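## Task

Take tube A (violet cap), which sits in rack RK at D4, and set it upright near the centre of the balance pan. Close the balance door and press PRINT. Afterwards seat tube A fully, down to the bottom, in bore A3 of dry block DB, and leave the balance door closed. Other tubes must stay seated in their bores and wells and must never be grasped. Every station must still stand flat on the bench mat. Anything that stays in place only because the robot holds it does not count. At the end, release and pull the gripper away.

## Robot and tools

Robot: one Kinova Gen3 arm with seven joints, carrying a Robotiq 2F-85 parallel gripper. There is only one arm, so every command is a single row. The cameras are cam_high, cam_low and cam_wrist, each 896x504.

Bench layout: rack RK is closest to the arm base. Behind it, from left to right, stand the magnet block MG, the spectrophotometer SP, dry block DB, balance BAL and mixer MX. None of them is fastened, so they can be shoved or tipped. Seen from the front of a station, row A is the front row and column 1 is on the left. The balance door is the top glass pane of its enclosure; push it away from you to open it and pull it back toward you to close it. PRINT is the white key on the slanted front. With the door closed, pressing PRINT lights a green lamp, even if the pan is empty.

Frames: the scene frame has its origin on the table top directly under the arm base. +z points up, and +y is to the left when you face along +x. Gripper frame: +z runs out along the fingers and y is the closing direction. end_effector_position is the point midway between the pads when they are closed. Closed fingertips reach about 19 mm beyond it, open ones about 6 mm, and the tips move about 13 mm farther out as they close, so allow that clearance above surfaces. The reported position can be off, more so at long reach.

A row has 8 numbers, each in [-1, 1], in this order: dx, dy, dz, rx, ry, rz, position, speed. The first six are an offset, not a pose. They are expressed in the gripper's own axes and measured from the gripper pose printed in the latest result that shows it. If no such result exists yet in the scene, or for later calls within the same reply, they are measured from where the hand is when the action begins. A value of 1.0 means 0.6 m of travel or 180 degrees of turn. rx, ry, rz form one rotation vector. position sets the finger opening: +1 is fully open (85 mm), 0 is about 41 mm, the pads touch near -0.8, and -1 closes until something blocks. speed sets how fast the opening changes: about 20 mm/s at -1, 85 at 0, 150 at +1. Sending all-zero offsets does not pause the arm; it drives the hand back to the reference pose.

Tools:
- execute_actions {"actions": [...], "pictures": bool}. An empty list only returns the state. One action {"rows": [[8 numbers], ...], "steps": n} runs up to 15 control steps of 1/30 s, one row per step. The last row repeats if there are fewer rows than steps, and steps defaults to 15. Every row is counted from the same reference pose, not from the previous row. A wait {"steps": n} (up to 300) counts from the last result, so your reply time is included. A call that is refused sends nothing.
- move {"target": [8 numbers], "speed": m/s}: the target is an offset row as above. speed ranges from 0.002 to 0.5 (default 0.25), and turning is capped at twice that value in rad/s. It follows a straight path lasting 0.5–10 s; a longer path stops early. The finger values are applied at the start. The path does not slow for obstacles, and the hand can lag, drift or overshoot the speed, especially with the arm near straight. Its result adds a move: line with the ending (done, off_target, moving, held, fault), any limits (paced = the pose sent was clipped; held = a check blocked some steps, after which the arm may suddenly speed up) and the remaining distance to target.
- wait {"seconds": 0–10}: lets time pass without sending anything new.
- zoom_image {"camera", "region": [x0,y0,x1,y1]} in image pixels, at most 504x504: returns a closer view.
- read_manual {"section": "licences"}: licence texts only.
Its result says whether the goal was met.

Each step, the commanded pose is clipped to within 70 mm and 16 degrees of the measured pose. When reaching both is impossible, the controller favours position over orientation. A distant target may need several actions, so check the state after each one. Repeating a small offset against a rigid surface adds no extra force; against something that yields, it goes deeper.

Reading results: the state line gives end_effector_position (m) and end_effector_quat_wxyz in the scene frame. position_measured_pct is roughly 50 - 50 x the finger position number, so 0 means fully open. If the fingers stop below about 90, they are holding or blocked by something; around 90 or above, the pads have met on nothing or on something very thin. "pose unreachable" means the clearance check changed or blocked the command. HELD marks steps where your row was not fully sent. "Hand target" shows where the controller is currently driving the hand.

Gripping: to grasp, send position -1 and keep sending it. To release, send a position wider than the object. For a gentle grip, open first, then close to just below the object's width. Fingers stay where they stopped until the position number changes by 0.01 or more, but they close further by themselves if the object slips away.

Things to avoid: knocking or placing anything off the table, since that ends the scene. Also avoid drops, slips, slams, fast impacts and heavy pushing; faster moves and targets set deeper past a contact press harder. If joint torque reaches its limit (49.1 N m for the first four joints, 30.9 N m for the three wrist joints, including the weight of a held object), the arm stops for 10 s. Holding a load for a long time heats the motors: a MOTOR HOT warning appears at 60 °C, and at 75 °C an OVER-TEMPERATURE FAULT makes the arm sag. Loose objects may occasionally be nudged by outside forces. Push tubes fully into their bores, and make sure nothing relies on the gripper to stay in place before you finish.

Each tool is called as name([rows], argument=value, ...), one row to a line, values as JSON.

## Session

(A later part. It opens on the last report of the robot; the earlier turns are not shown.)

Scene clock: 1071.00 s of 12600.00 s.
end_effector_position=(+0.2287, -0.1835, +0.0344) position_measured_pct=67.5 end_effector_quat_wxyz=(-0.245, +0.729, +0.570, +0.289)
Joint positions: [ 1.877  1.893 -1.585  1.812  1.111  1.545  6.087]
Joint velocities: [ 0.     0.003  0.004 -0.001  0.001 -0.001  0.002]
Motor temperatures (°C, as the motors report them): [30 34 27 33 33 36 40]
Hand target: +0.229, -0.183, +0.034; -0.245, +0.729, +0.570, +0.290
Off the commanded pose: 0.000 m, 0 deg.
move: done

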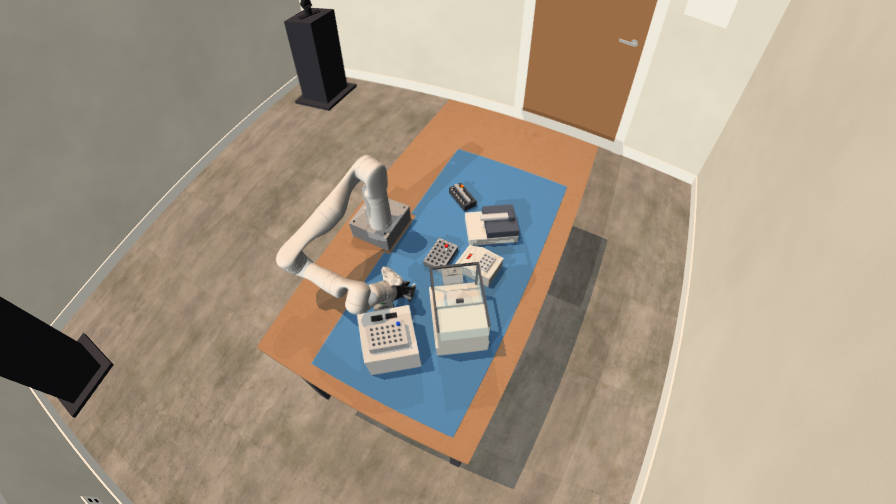

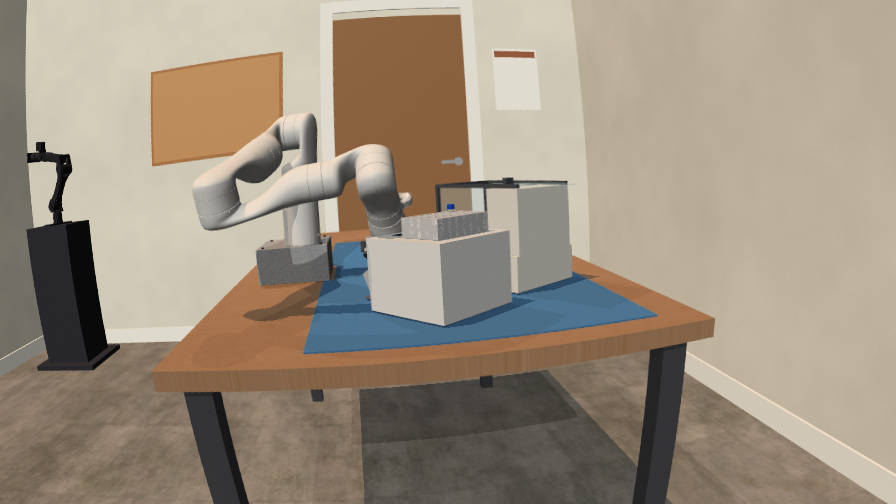

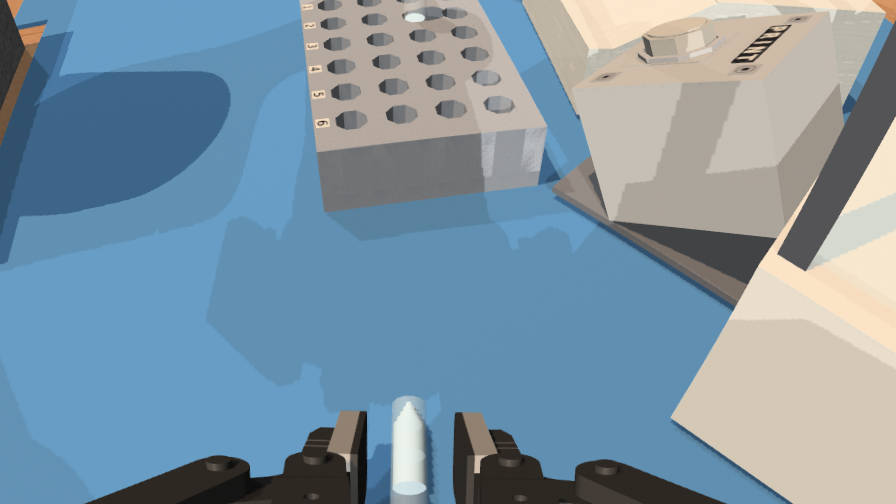

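move(target=[-0.0105,0,0.0107,0,0,0,-0.35,0], speed=0.015)

execute_actions([
  {"rows":[[0,0,0,0,0,0,-1,-0.5]],"steps":15},
])

Scene clock: 1076.70 s of 12600.00 s.
end_effector_position=(+0.2285, -0.1835, +0.0255) position_measured_pct=67.5 end_effector_quat_wxyz=(-0.245, +0.729, +0.570, +0.289)
Joint positions: [ 1.879  1.907 -1.572  1.804  1.127  1.542  6.1  ]
Joint velocities: [ 0.     0.002  0.001 -0.002  0.001  0.     0.003]
Motor temperatures (°C, as the motors report them): [30 34 27 33 33 36 40]
Hand target: +0.228, -0.183, +0.025; -0.245, +0.729, +0.570, +0.289
Off the commanded pose: 0.000 m, 0 deg.
move: done

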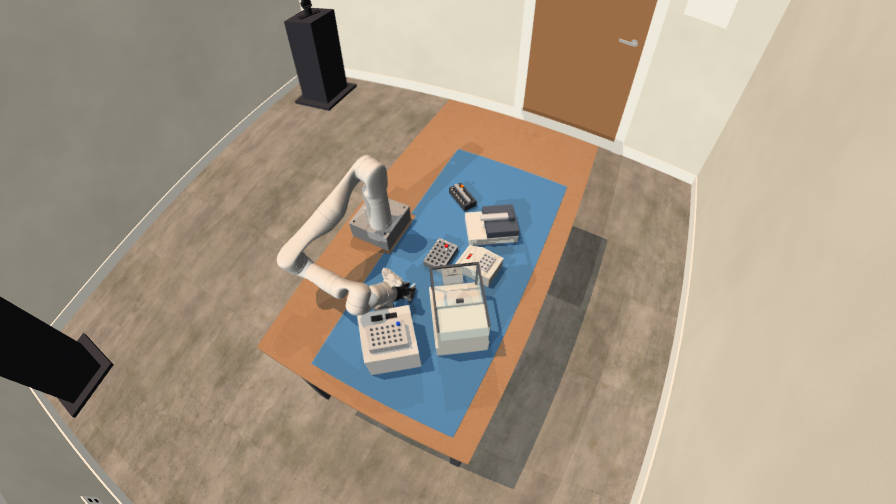

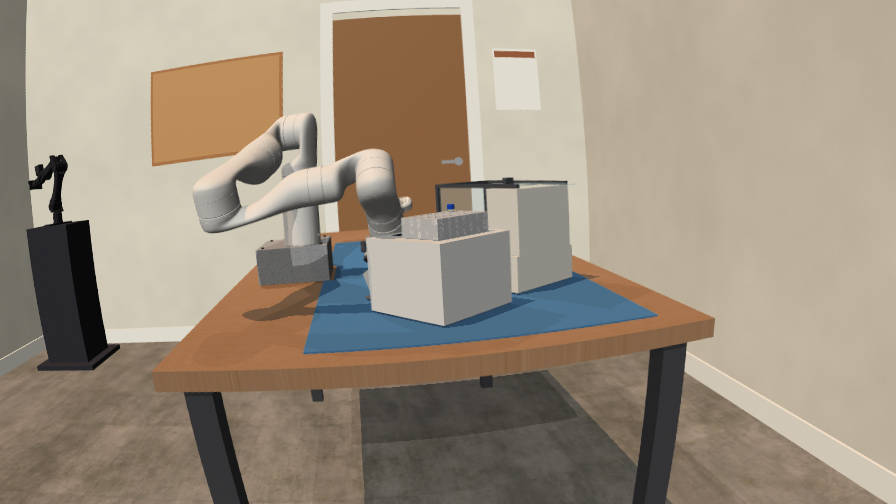

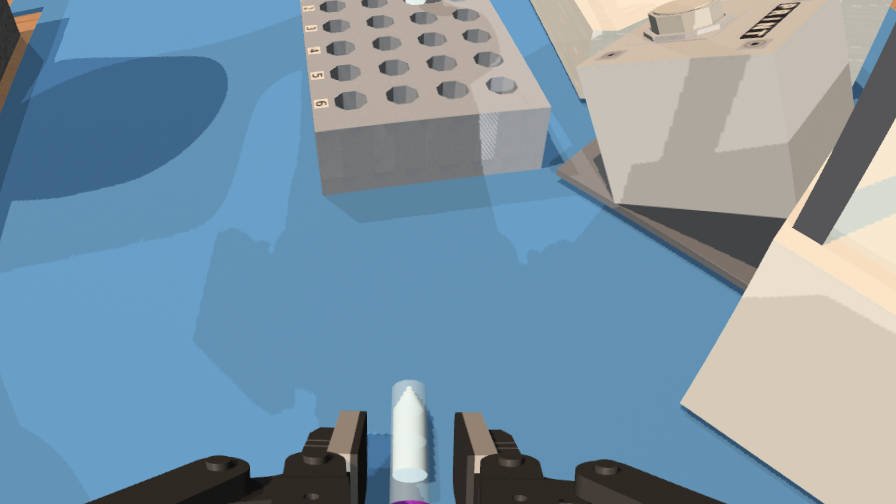

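Scene clock: 1077.20 s of 12600.00 s.
end_effector_position=(+0.2285, -0.1836, +0.0256) position_measured_pct=85.7 end_effector_quat_wxyz=(-0.245, +0.729, +0.570, +0.289)
Joint positions: [ 1.879  1.907 -1.573  1.804  1.127  1.542  6.1  ]
Joint velocities: [ 0.001 -0.001  0.     0.003  0.     0.002 -0.   ]
Motor temperatures (°C, as the motors report them): [30 34 27 33 33 36 40]
Hand target: +0.228, -0.183, +0.025; -0.245, +0.729, +0.570, +0.289
Off the commanded pose: 0.000 m, 0 deg.
Steps of this call (steps 1 to 15: all 15 steps of this action). Readings (end_effector_position | what the end effector reports):
1: (+0.2285, -0.1835, +0.0255) | position_measured_pct=67.5
2: (+0.2285, -0.1835, +0.0255) | position_measured_pct=67.9
4: (+0.2285, -0.1835, +0.0255) | position_measured_pct=70.2
8: (+0.2285, -0.1835, +0.0255) | position_measured_pct=77.0
15: the state above

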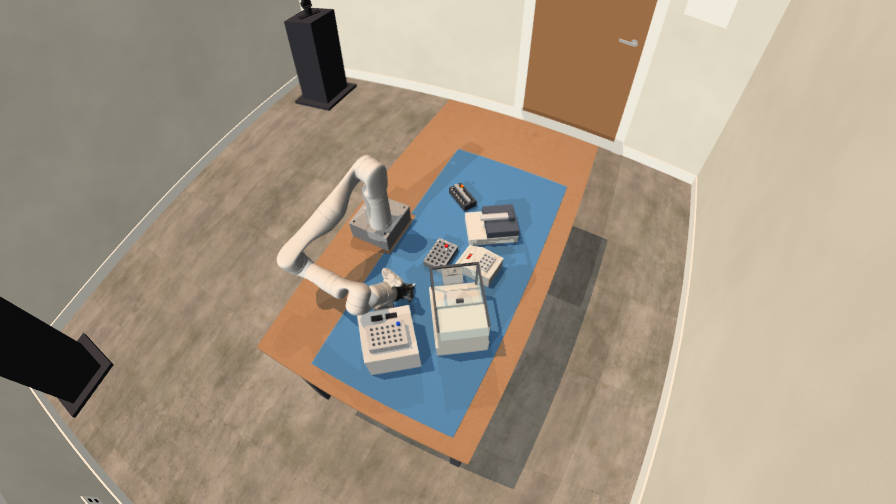

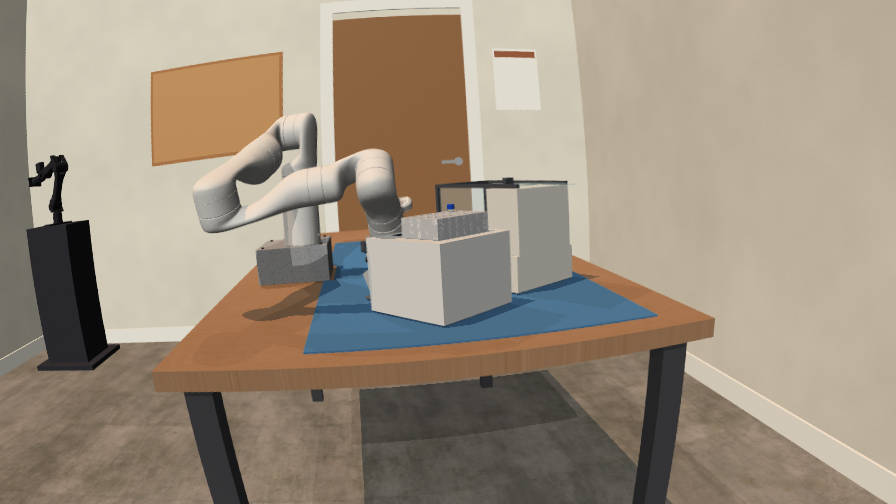

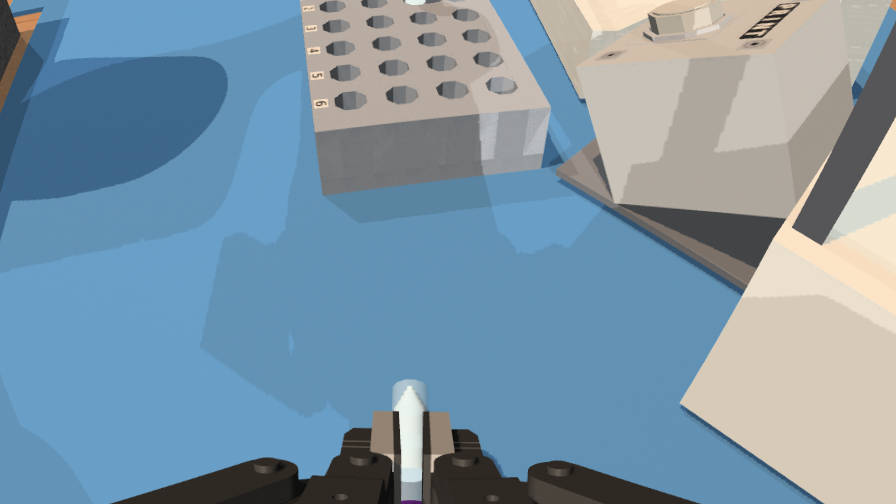

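move(target=[0.105,-0.004,-0.107,0,0,0,-1,0], speed=0.08)

move(target=[0,0,0,0,-0.5,0,-1,0], speed=0.1)

Scene clock: 1088.43 s of 12600.00 s.
end_effector_position=(+0.2281, -0.1836, +0.1152) position_measured_pct=86.9 end_effector_quat_wxyz=(-0.245, +0.729, +0.570, +0.289)
Joint positions: [ 1.862  1.765 -1.705  1.862  0.96   1.575  5.983]
Joint velocities: [-0.001 -0.004 -0.002 -0.001 -0.001  0.002 -0.001]
Motor temperatures (°C, as the motors report them): [30 34 27 33 33 36 40]
Hand target: +0.228, -0.184, +0.115; -0.245, +0.729, +0.570, +0.289
Off the commanded pose: 0.000 m, 0 deg.
move: done

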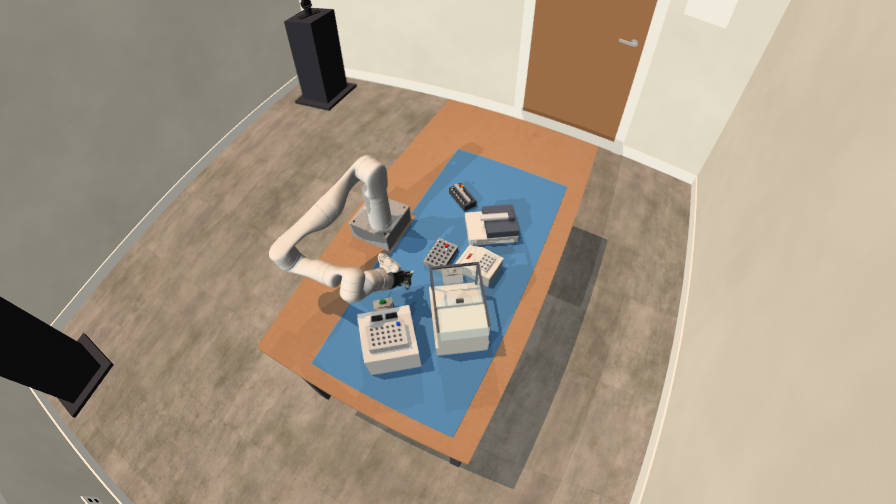

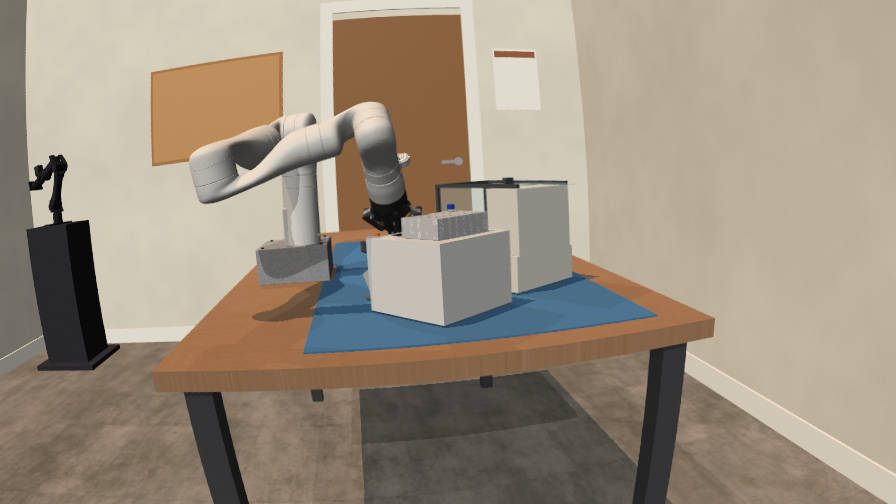

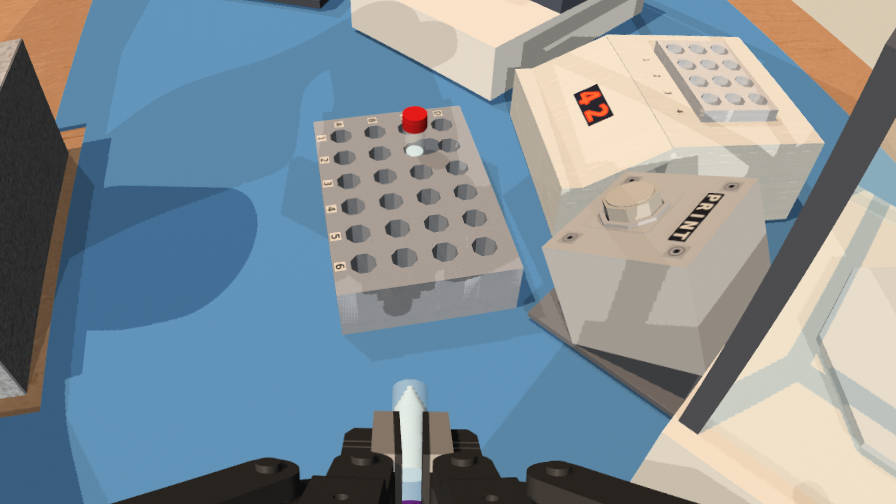

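Scene clock: 1096.60 s of 12600.00 s.
end_effector_position=(+0.2285, -0.1854, +0.1160) position_measured_pct=86.9 end_effector_quat_wxyz=(+0.232, +0.721, +0.574, -0.310)
Joint positions: [ 0.626  1.311 -1.191  2.359  1.358  1.864  4.375]
Joint velocities: [-0.014  0.005  0.004 -0.004 -0.     0.004 -0.005]
Motor temperatures (°C, as the motors report them): [30 34 27 33 33 36 40]
Hand target: +0.229, -0.185, +0.116; +0.232, +0.721, +0.575, -0.311
Off the commanded pose: 0.002 m, 0 deg.
move: done

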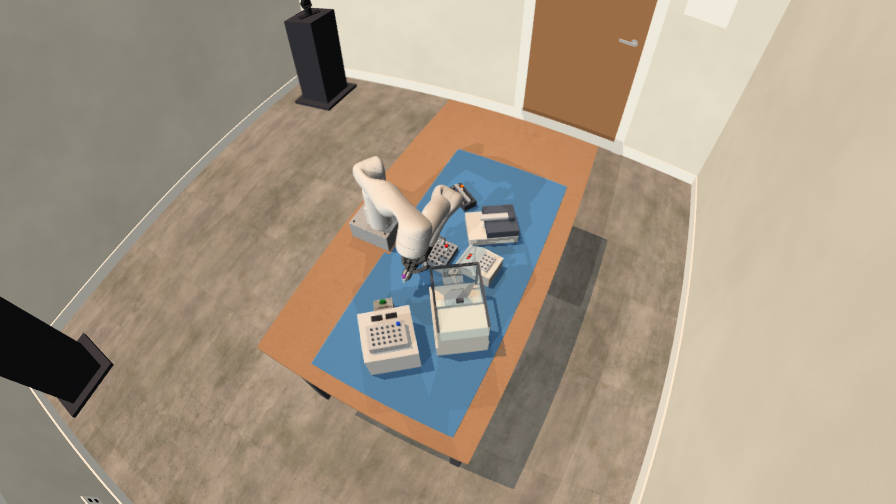

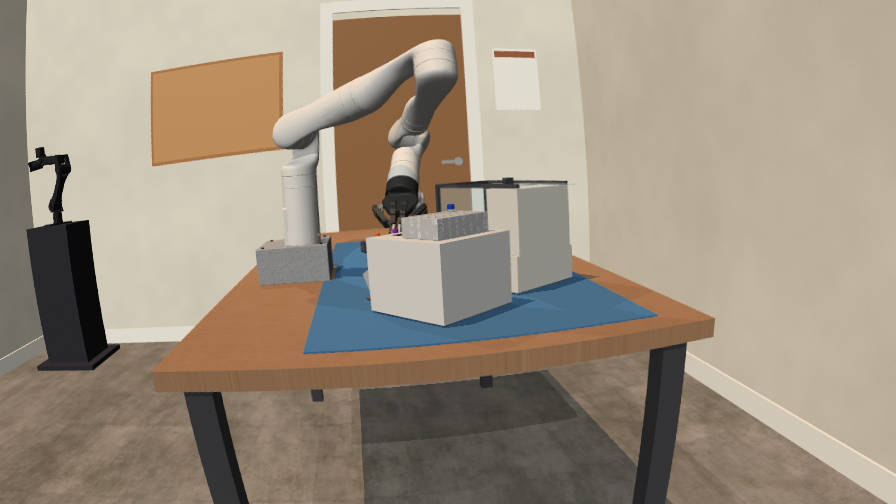

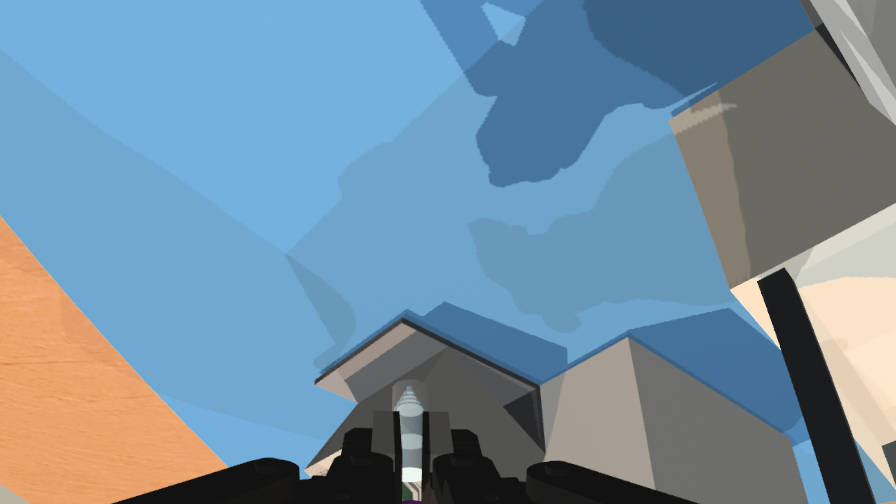

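move(target=[0.0832,0.0026,0.0816,0,0,0,-1,0], speed=0.06)

move(target=[0.0143,0,0.014,0,0,0,-1,0], speed=0.006)

Scene clock: 1106.13 s of 12600.00 s.
end_effector_position=(+0.2286, -0.1853, +0.0463) position_measured_pct=86.9 end_effector_quat_wxyz=(+0.232, +0.721, +0.574, -0.310)
Joint positions: [ 0.598  1.484 -1.043  2.306  1.547  1.854  4.326]
Joint velocities: [-0.001  0.005  0.003 -0.     0.002 -0.002 -0.   ]
Motor temperatures (°C, as the motors report them): [30 34 27 33 33 36 40]
Hand target: +0.229, -0.185, +0.046; +0.232, +0.721, +0.574, -0.310
Off the commanded pose: 0.000 m, 0 deg.
move: done

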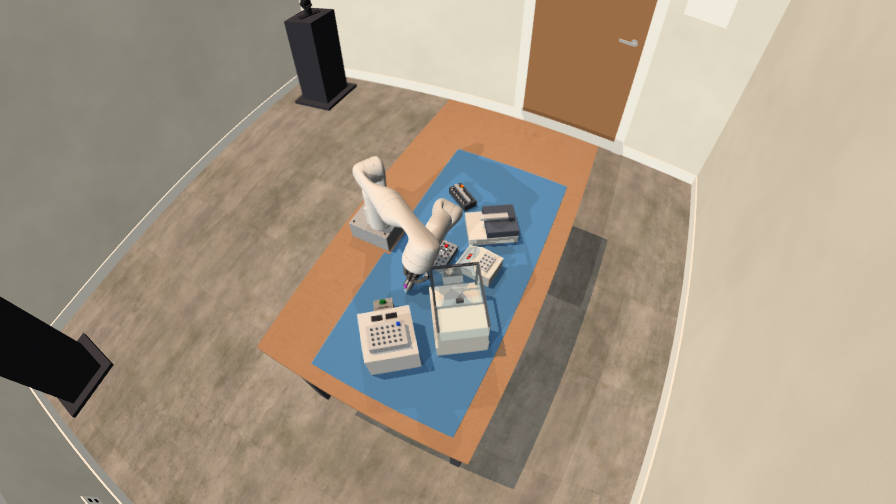

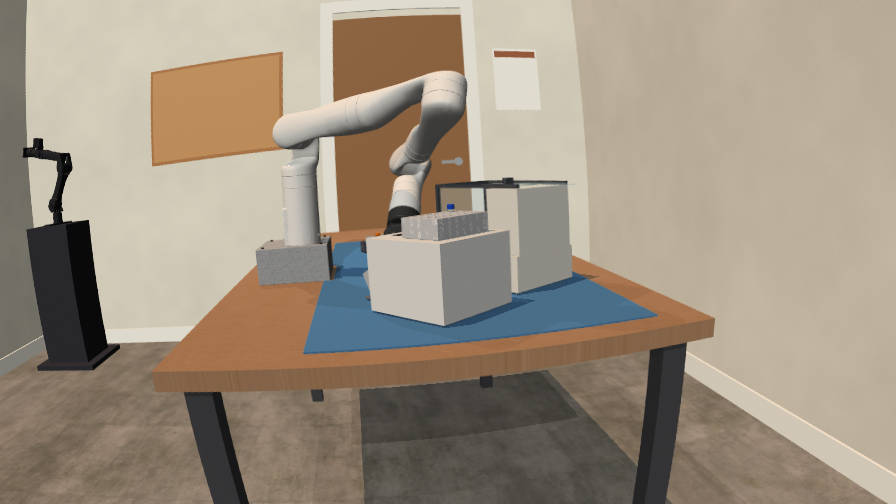

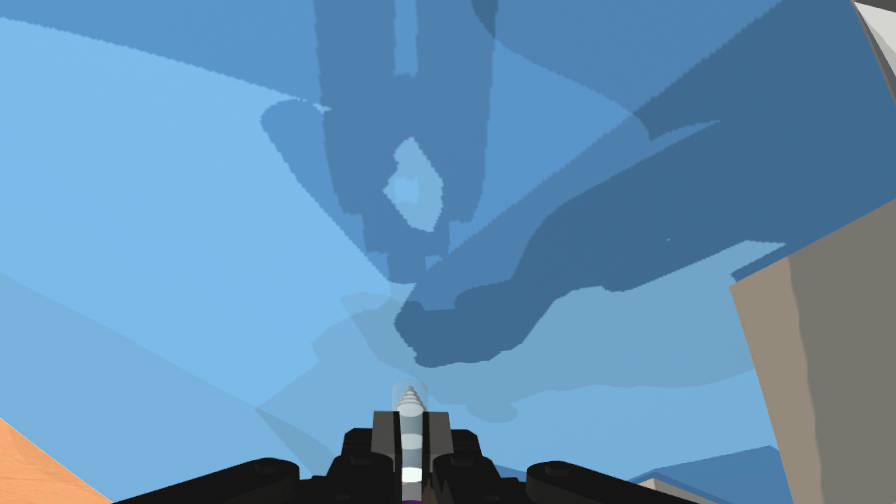

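Scene clock: 1108.37 s of 12600.00 s.
end_effector_position=(+0.2285, -0.1861, +0.0372) position_measured_pct=86.9 end_effector_quat_wxyz=(+0.234, +0.720, +0.575, -0.312)
Joint positions: [ 0.594  1.509 -1.024  2.295  1.573  1.859  4.322]
Joint velocities: [ 0.002  0.004 -0.005  0.001  0.     0.008 -0.001]
Motor temperatures (°C, as the motors report them): [30 34 27 33 33 36 40]
Hand target: +0.228, -0.185, +0.034; +0.232, +0.721, +0.574, -0.310
Off the commanded pose: 0.003 m, 0 deg.
move: done

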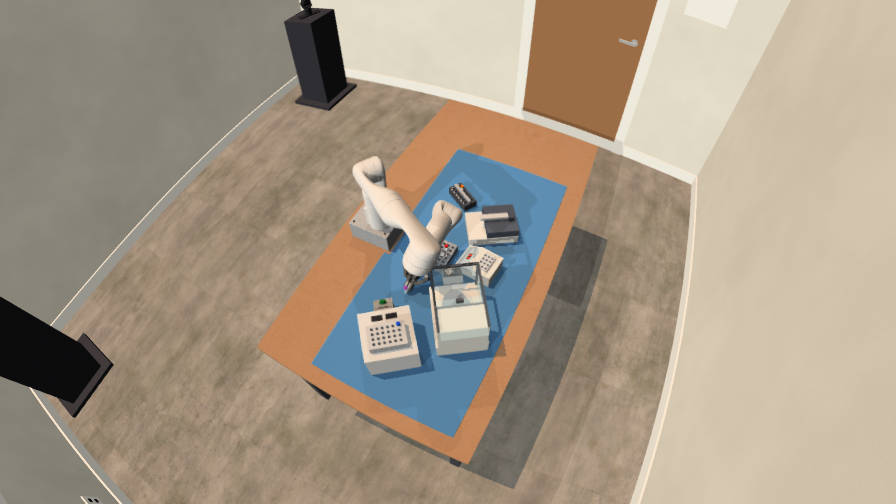

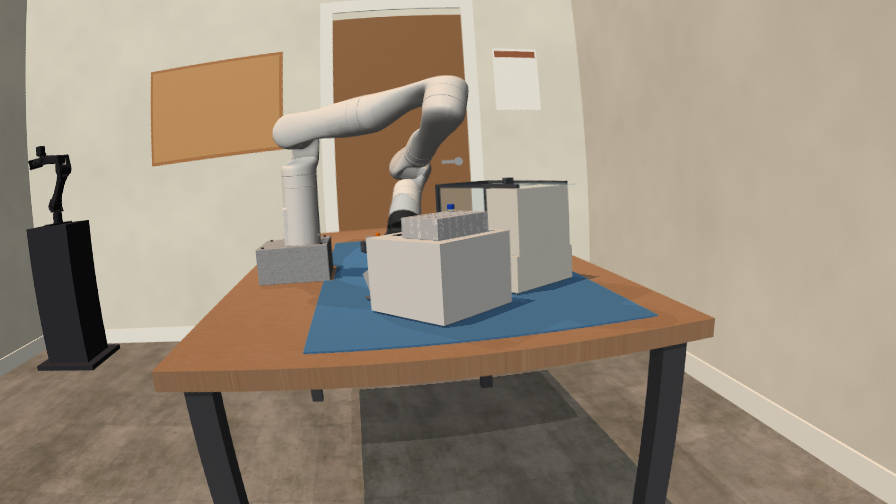

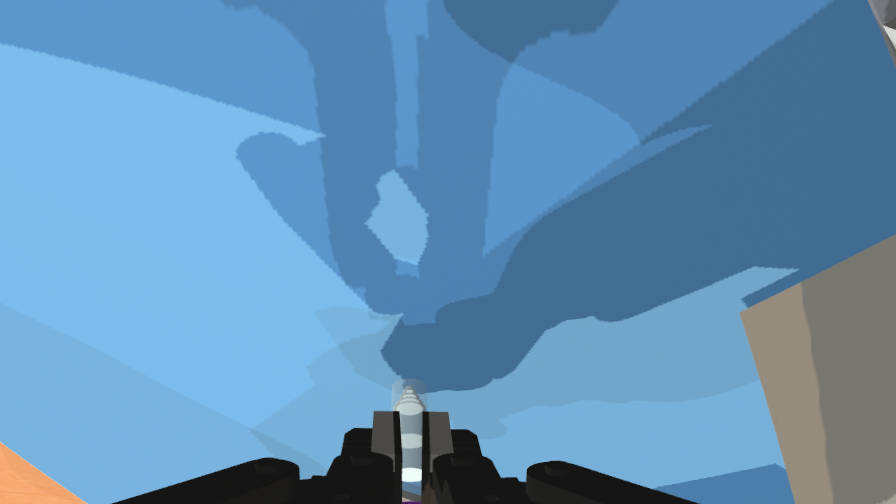

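execute_actions([
  {"rows":[[0,0,0,0,0,0,-1,-0.7],[0,0,0,0,0,0,-1,-0.7],[0,0,0,0,0,0,-1,-0.7],[0,0,0,0,0,0,-1,-0.7],[0,0,0,0,0,0,-0.3,-0.7]],"steps":15,"pictures":false},
])

wait(seconds=0.7)


Scene clock: 1113.47 s of 12600.00 s.
end_effector_position=(+0.2285, -0.1861, +0.0372) position_measured_pct=86.9 end_effector_quat_wxyz=(+0.234, +0.720, +0.575, -0.312)
Joint positions: [ 0.594  1.51  -1.025  2.295  1.573  1.86   4.322]
Joint velocities: [ 0.     0.    -0.002  0.     0.     0.     0.001]
Motor temperatures (°C, as the motors report them): [30 34 27 33 33 36 40]
Hand target: +0.228, -0.185, +0.034; +0.232, +0.721, +0.574, -0.310
Off the commanded pose: 0.003 m, 0 deg.
Steps of this call (steps 1 to 153: nothing new was sent). Readings (end_effector_position | what the end effector reports):
1: (+0.2285, -0.1861, +0.0372) | position_measured_pct=86.9
2: (+0.2285, -0.1861, +0.0372) | position_measured_pct=86.9
4: (+0.2285, -0.1861, +0.0372) | position_measured_pct=86.9
8: (+0.2285, -0.1861, +0.0372) | position_measured_pct=86.9
153: the state above

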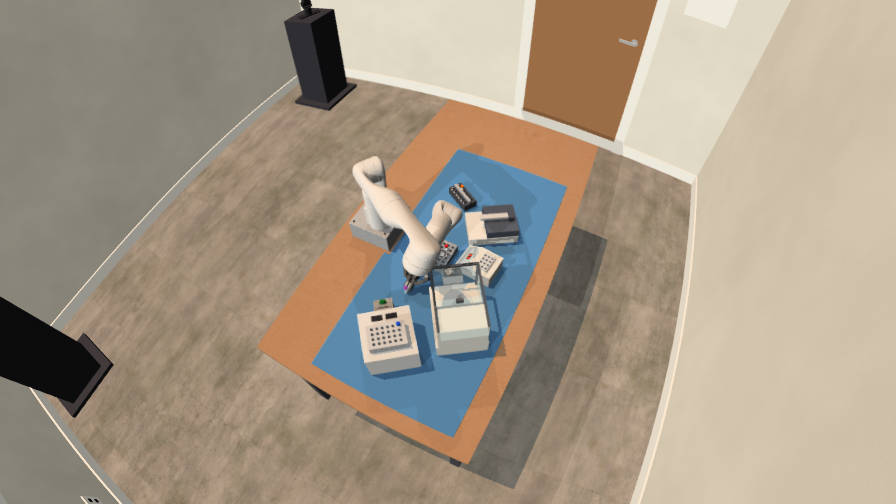

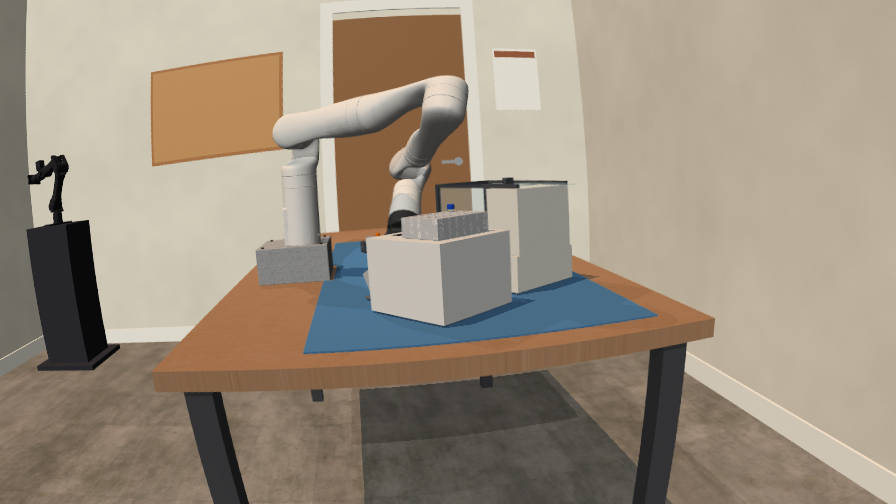

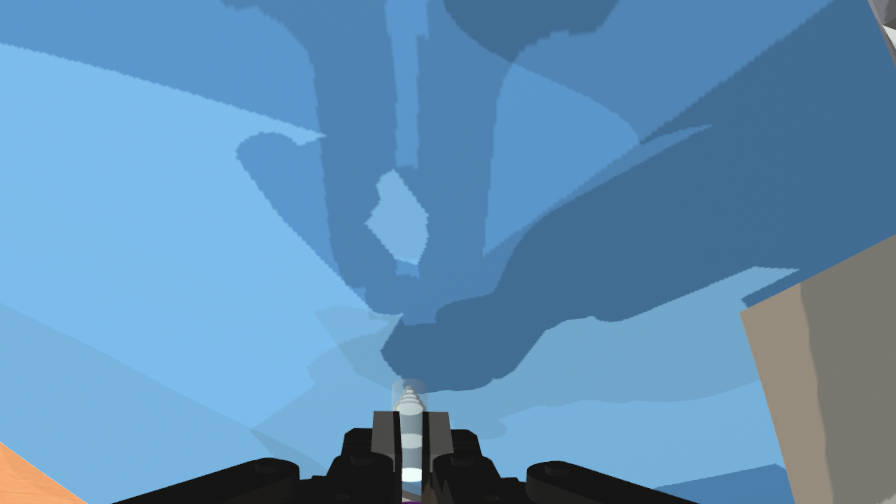

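execute_actions([
  {"rows":[[0,0,0,0,0,0,-1,-0.7],[0,0,0,0,0,0,-1,-0.7],[0,0,0,0,0,0,-1,-0.7],[0,0,0,0,0,0,-1,-0.7],[0,0,0,0,0,0,-0.3,-0.5]],"steps":15},
], pictures=false)

wait(seconds=0.5)

Scene clock: 1116.97 s of 12600.00 s.
end_effector_position=(+0.2286, -0.1861, +0.0372) position_measured_pct=71.8 end_effector_quat_wxyz=(+0.234, +0.720, +0.575, -0.312)
Joint positions: [ 0.594  1.509 -1.024  2.295  1.573  1.859  4.322]
Joint velocities: [ 0.     0.001  0.001 -0.     0.002  0.     0.001]
Motor temperatures (°C, as the motors report them): [30 34 27 33 33 36 40]
Hand target: +0.229, -0.186, +0.037; +0.234, +0.720, +0.575, -0.312
Off the commanded pose: 0.000 m, 0 deg.
Steps of this call (steps 1 to 90: nothing new was sent; steps 91 to 105: all 15 steps of this action). Readings (end_effector_position | what the end effector reports):
91: (+0.2286, -0.1862, +0.0374) | position_measured_pct=86.9
92: (+0.2288, -0.1861, +0.0376) | position_measured_pct=86.9
94: (+0.2288, -0.1861, +0.0377) | position_measured_pct=86.9
98: (+0.2287, -0.1861, +0.0376) | position_measured_pct=83.7
105: the state above

Scene clock: 1117.47 s of 12600.00 s.
end_effector_position=(+0.2285, -0.1861, +0.0372) position_measured_pct=65.1 end_effector_quat_wxyz=(+0.234, +0.720, +0.575, -0.312)
Joint positions: [ 0.594  1.509 -1.024  2.295  1.573  1.859  4.322]
Joint velocities: [ 0.    -0.    -0.002 -0.    -0.001 -0.001 -0.   ]
Motor temperatures (°C, as the motors report them): [30 34 27 33 33 36 40]
Hand target: +0.229, -0.186, +0.037; +0.234, +0.720, +0.575, -0.312
Off the commanded pose: 0.000 m, 0 deg.
Steps of this call (steps 1 to 15: nothing new was sent). Readings (end_effector_position | what the end effector reports):
1: (+0.2286, -0.1861, +0.0372) | position_measured_pct=69.8
2: (+0.2286, -0.1861, +0.0372) | position_measured_pct=68.3
4: (+0.2286, -0.1861, +0.0372) | position_measured_pct=65.9
8: (+0.2286, -0.1861, +0.0372) | position_measured_pct=65.1
15: the state above

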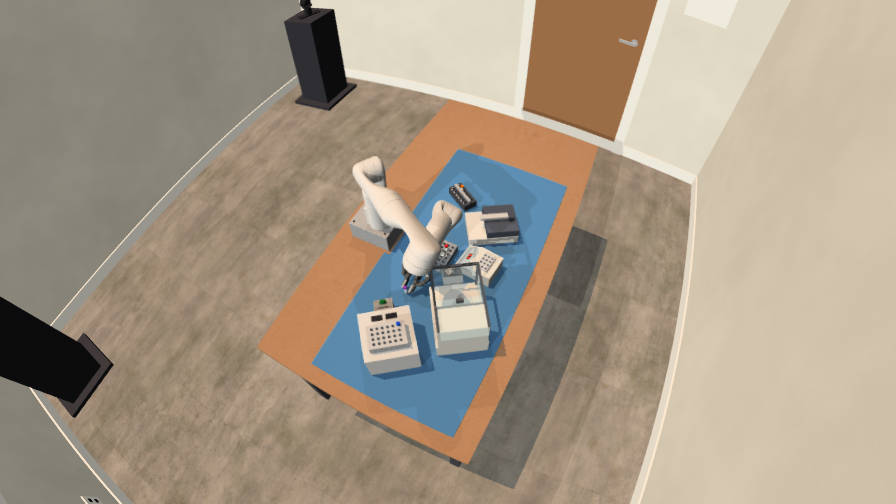

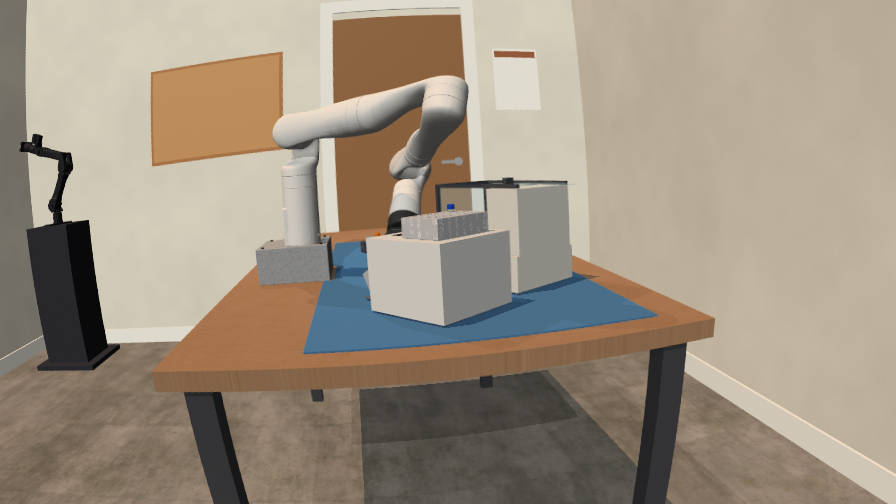

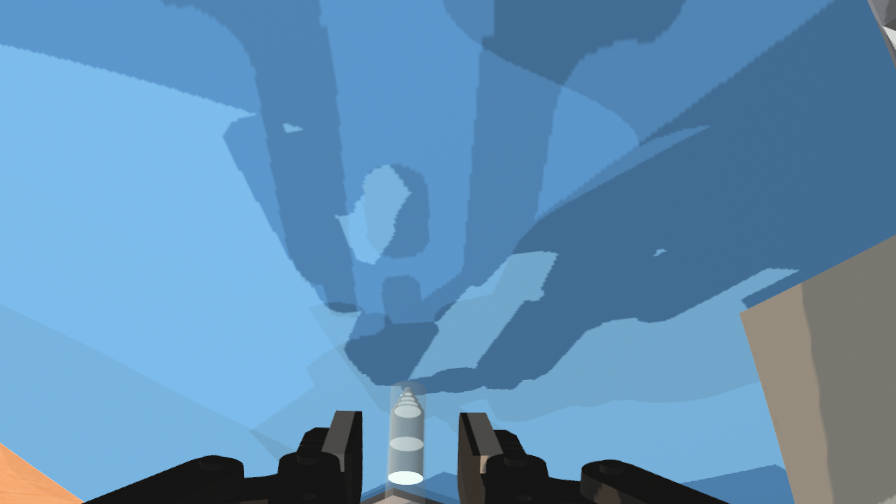

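move(target=[-0.05,0,-0.12,0,0,0,-0.3,0], speed=0.06)

move(target=[0,0,0,0,0.25,0,-0.3,0], speed=0.15)

Scene clock: 1132.63 s of 12600.00 s.
end_effector_position=(+0.2371, -0.1568, +0.1087) position_measured_pct=65.1 end_effector_quat_wxyz=(+0.234, +0.719, +0.575, -0.312)
Joint positions: [ 0.534  1.352 -1.198  2.315  1.324  1.882  4.316]
Joint velocities: [-0.001 -0.004 -0.003  0.002 -0.004  0.002 -0.   ]
Motor temperatures (°C, as the motors report them): [30 34 27 33 33 36 40]
Hand target: +0.237, -0.157, +0.109; +0.234, +0.719, +0.575, -0.312
Off the commanded pose: 0.000 m, 0 deg.
move: done

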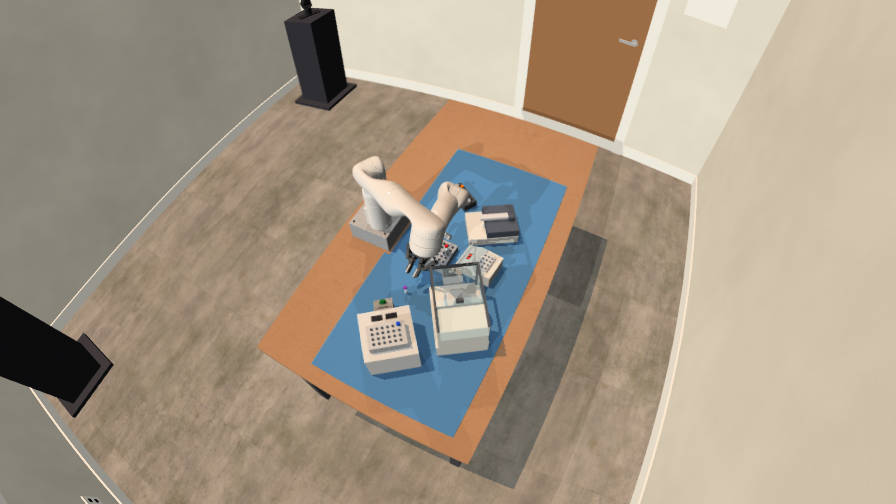

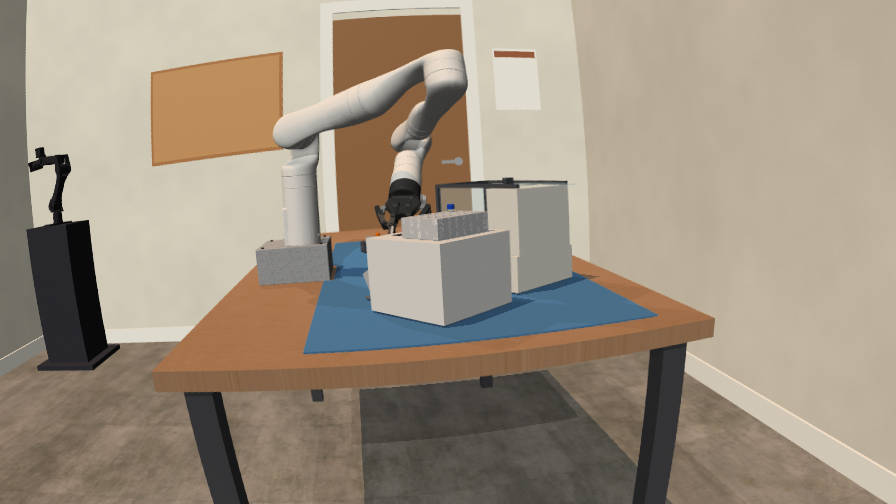

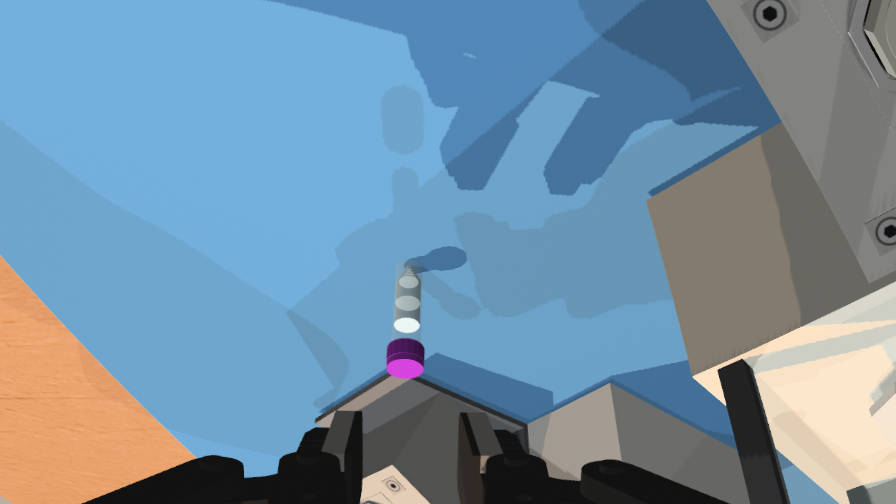

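Scene clock: 1135.63 s of 12600.00 s.
end_effector_position=(+0.2365, -0.1560, +0.1080) position_measured_pct=65.1 end_effector_quat_wxyz=(-0.005, +0.784, +0.621, -0.014)
Joint positions: [ 1.391  1.378 -1.658  2.346  1.353  1.523  5.09 ]
Joint velocities: [ 0.016  0.006 -0.    -0.001 -0.001 -0.004  0.009]
Motor temperatures (°C, as the motors report them): [30 34 27 33 33 36 40]
Hand target: +0.236, -0.156, +0.108; -0.005, +0.784, +0.620, -0.014
Off the commanded pose: 0.001 m, 0 deg.
move: done

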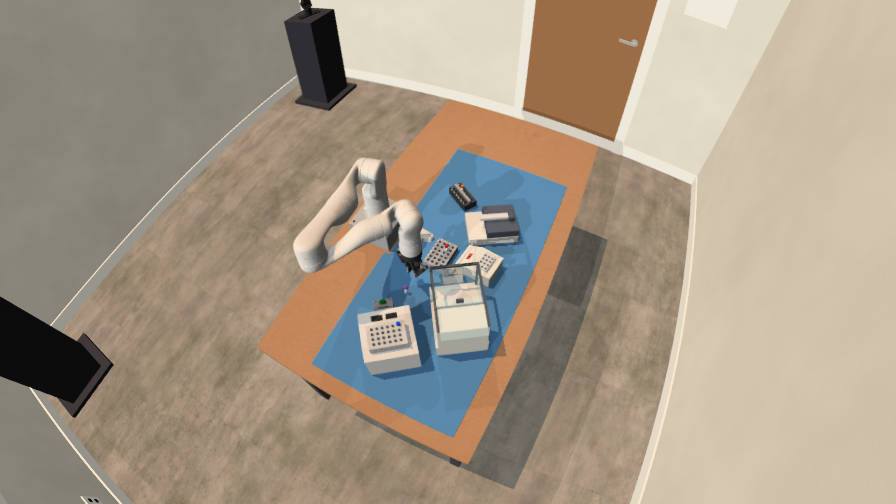

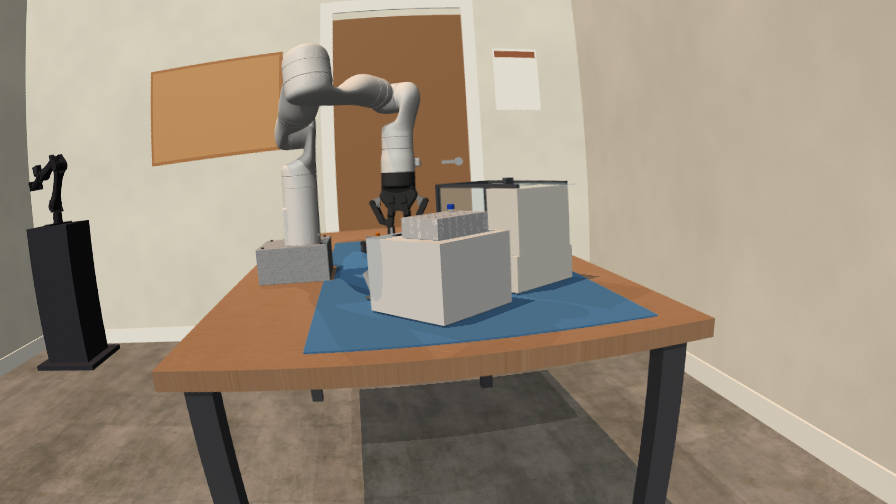

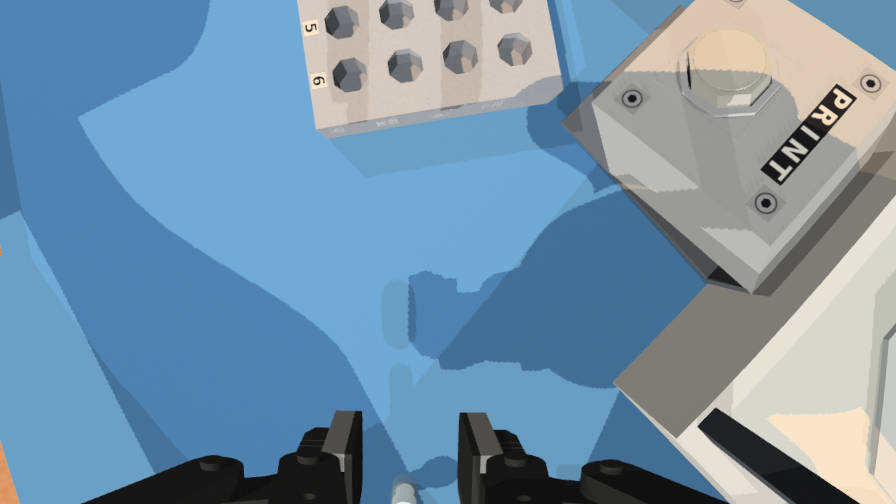

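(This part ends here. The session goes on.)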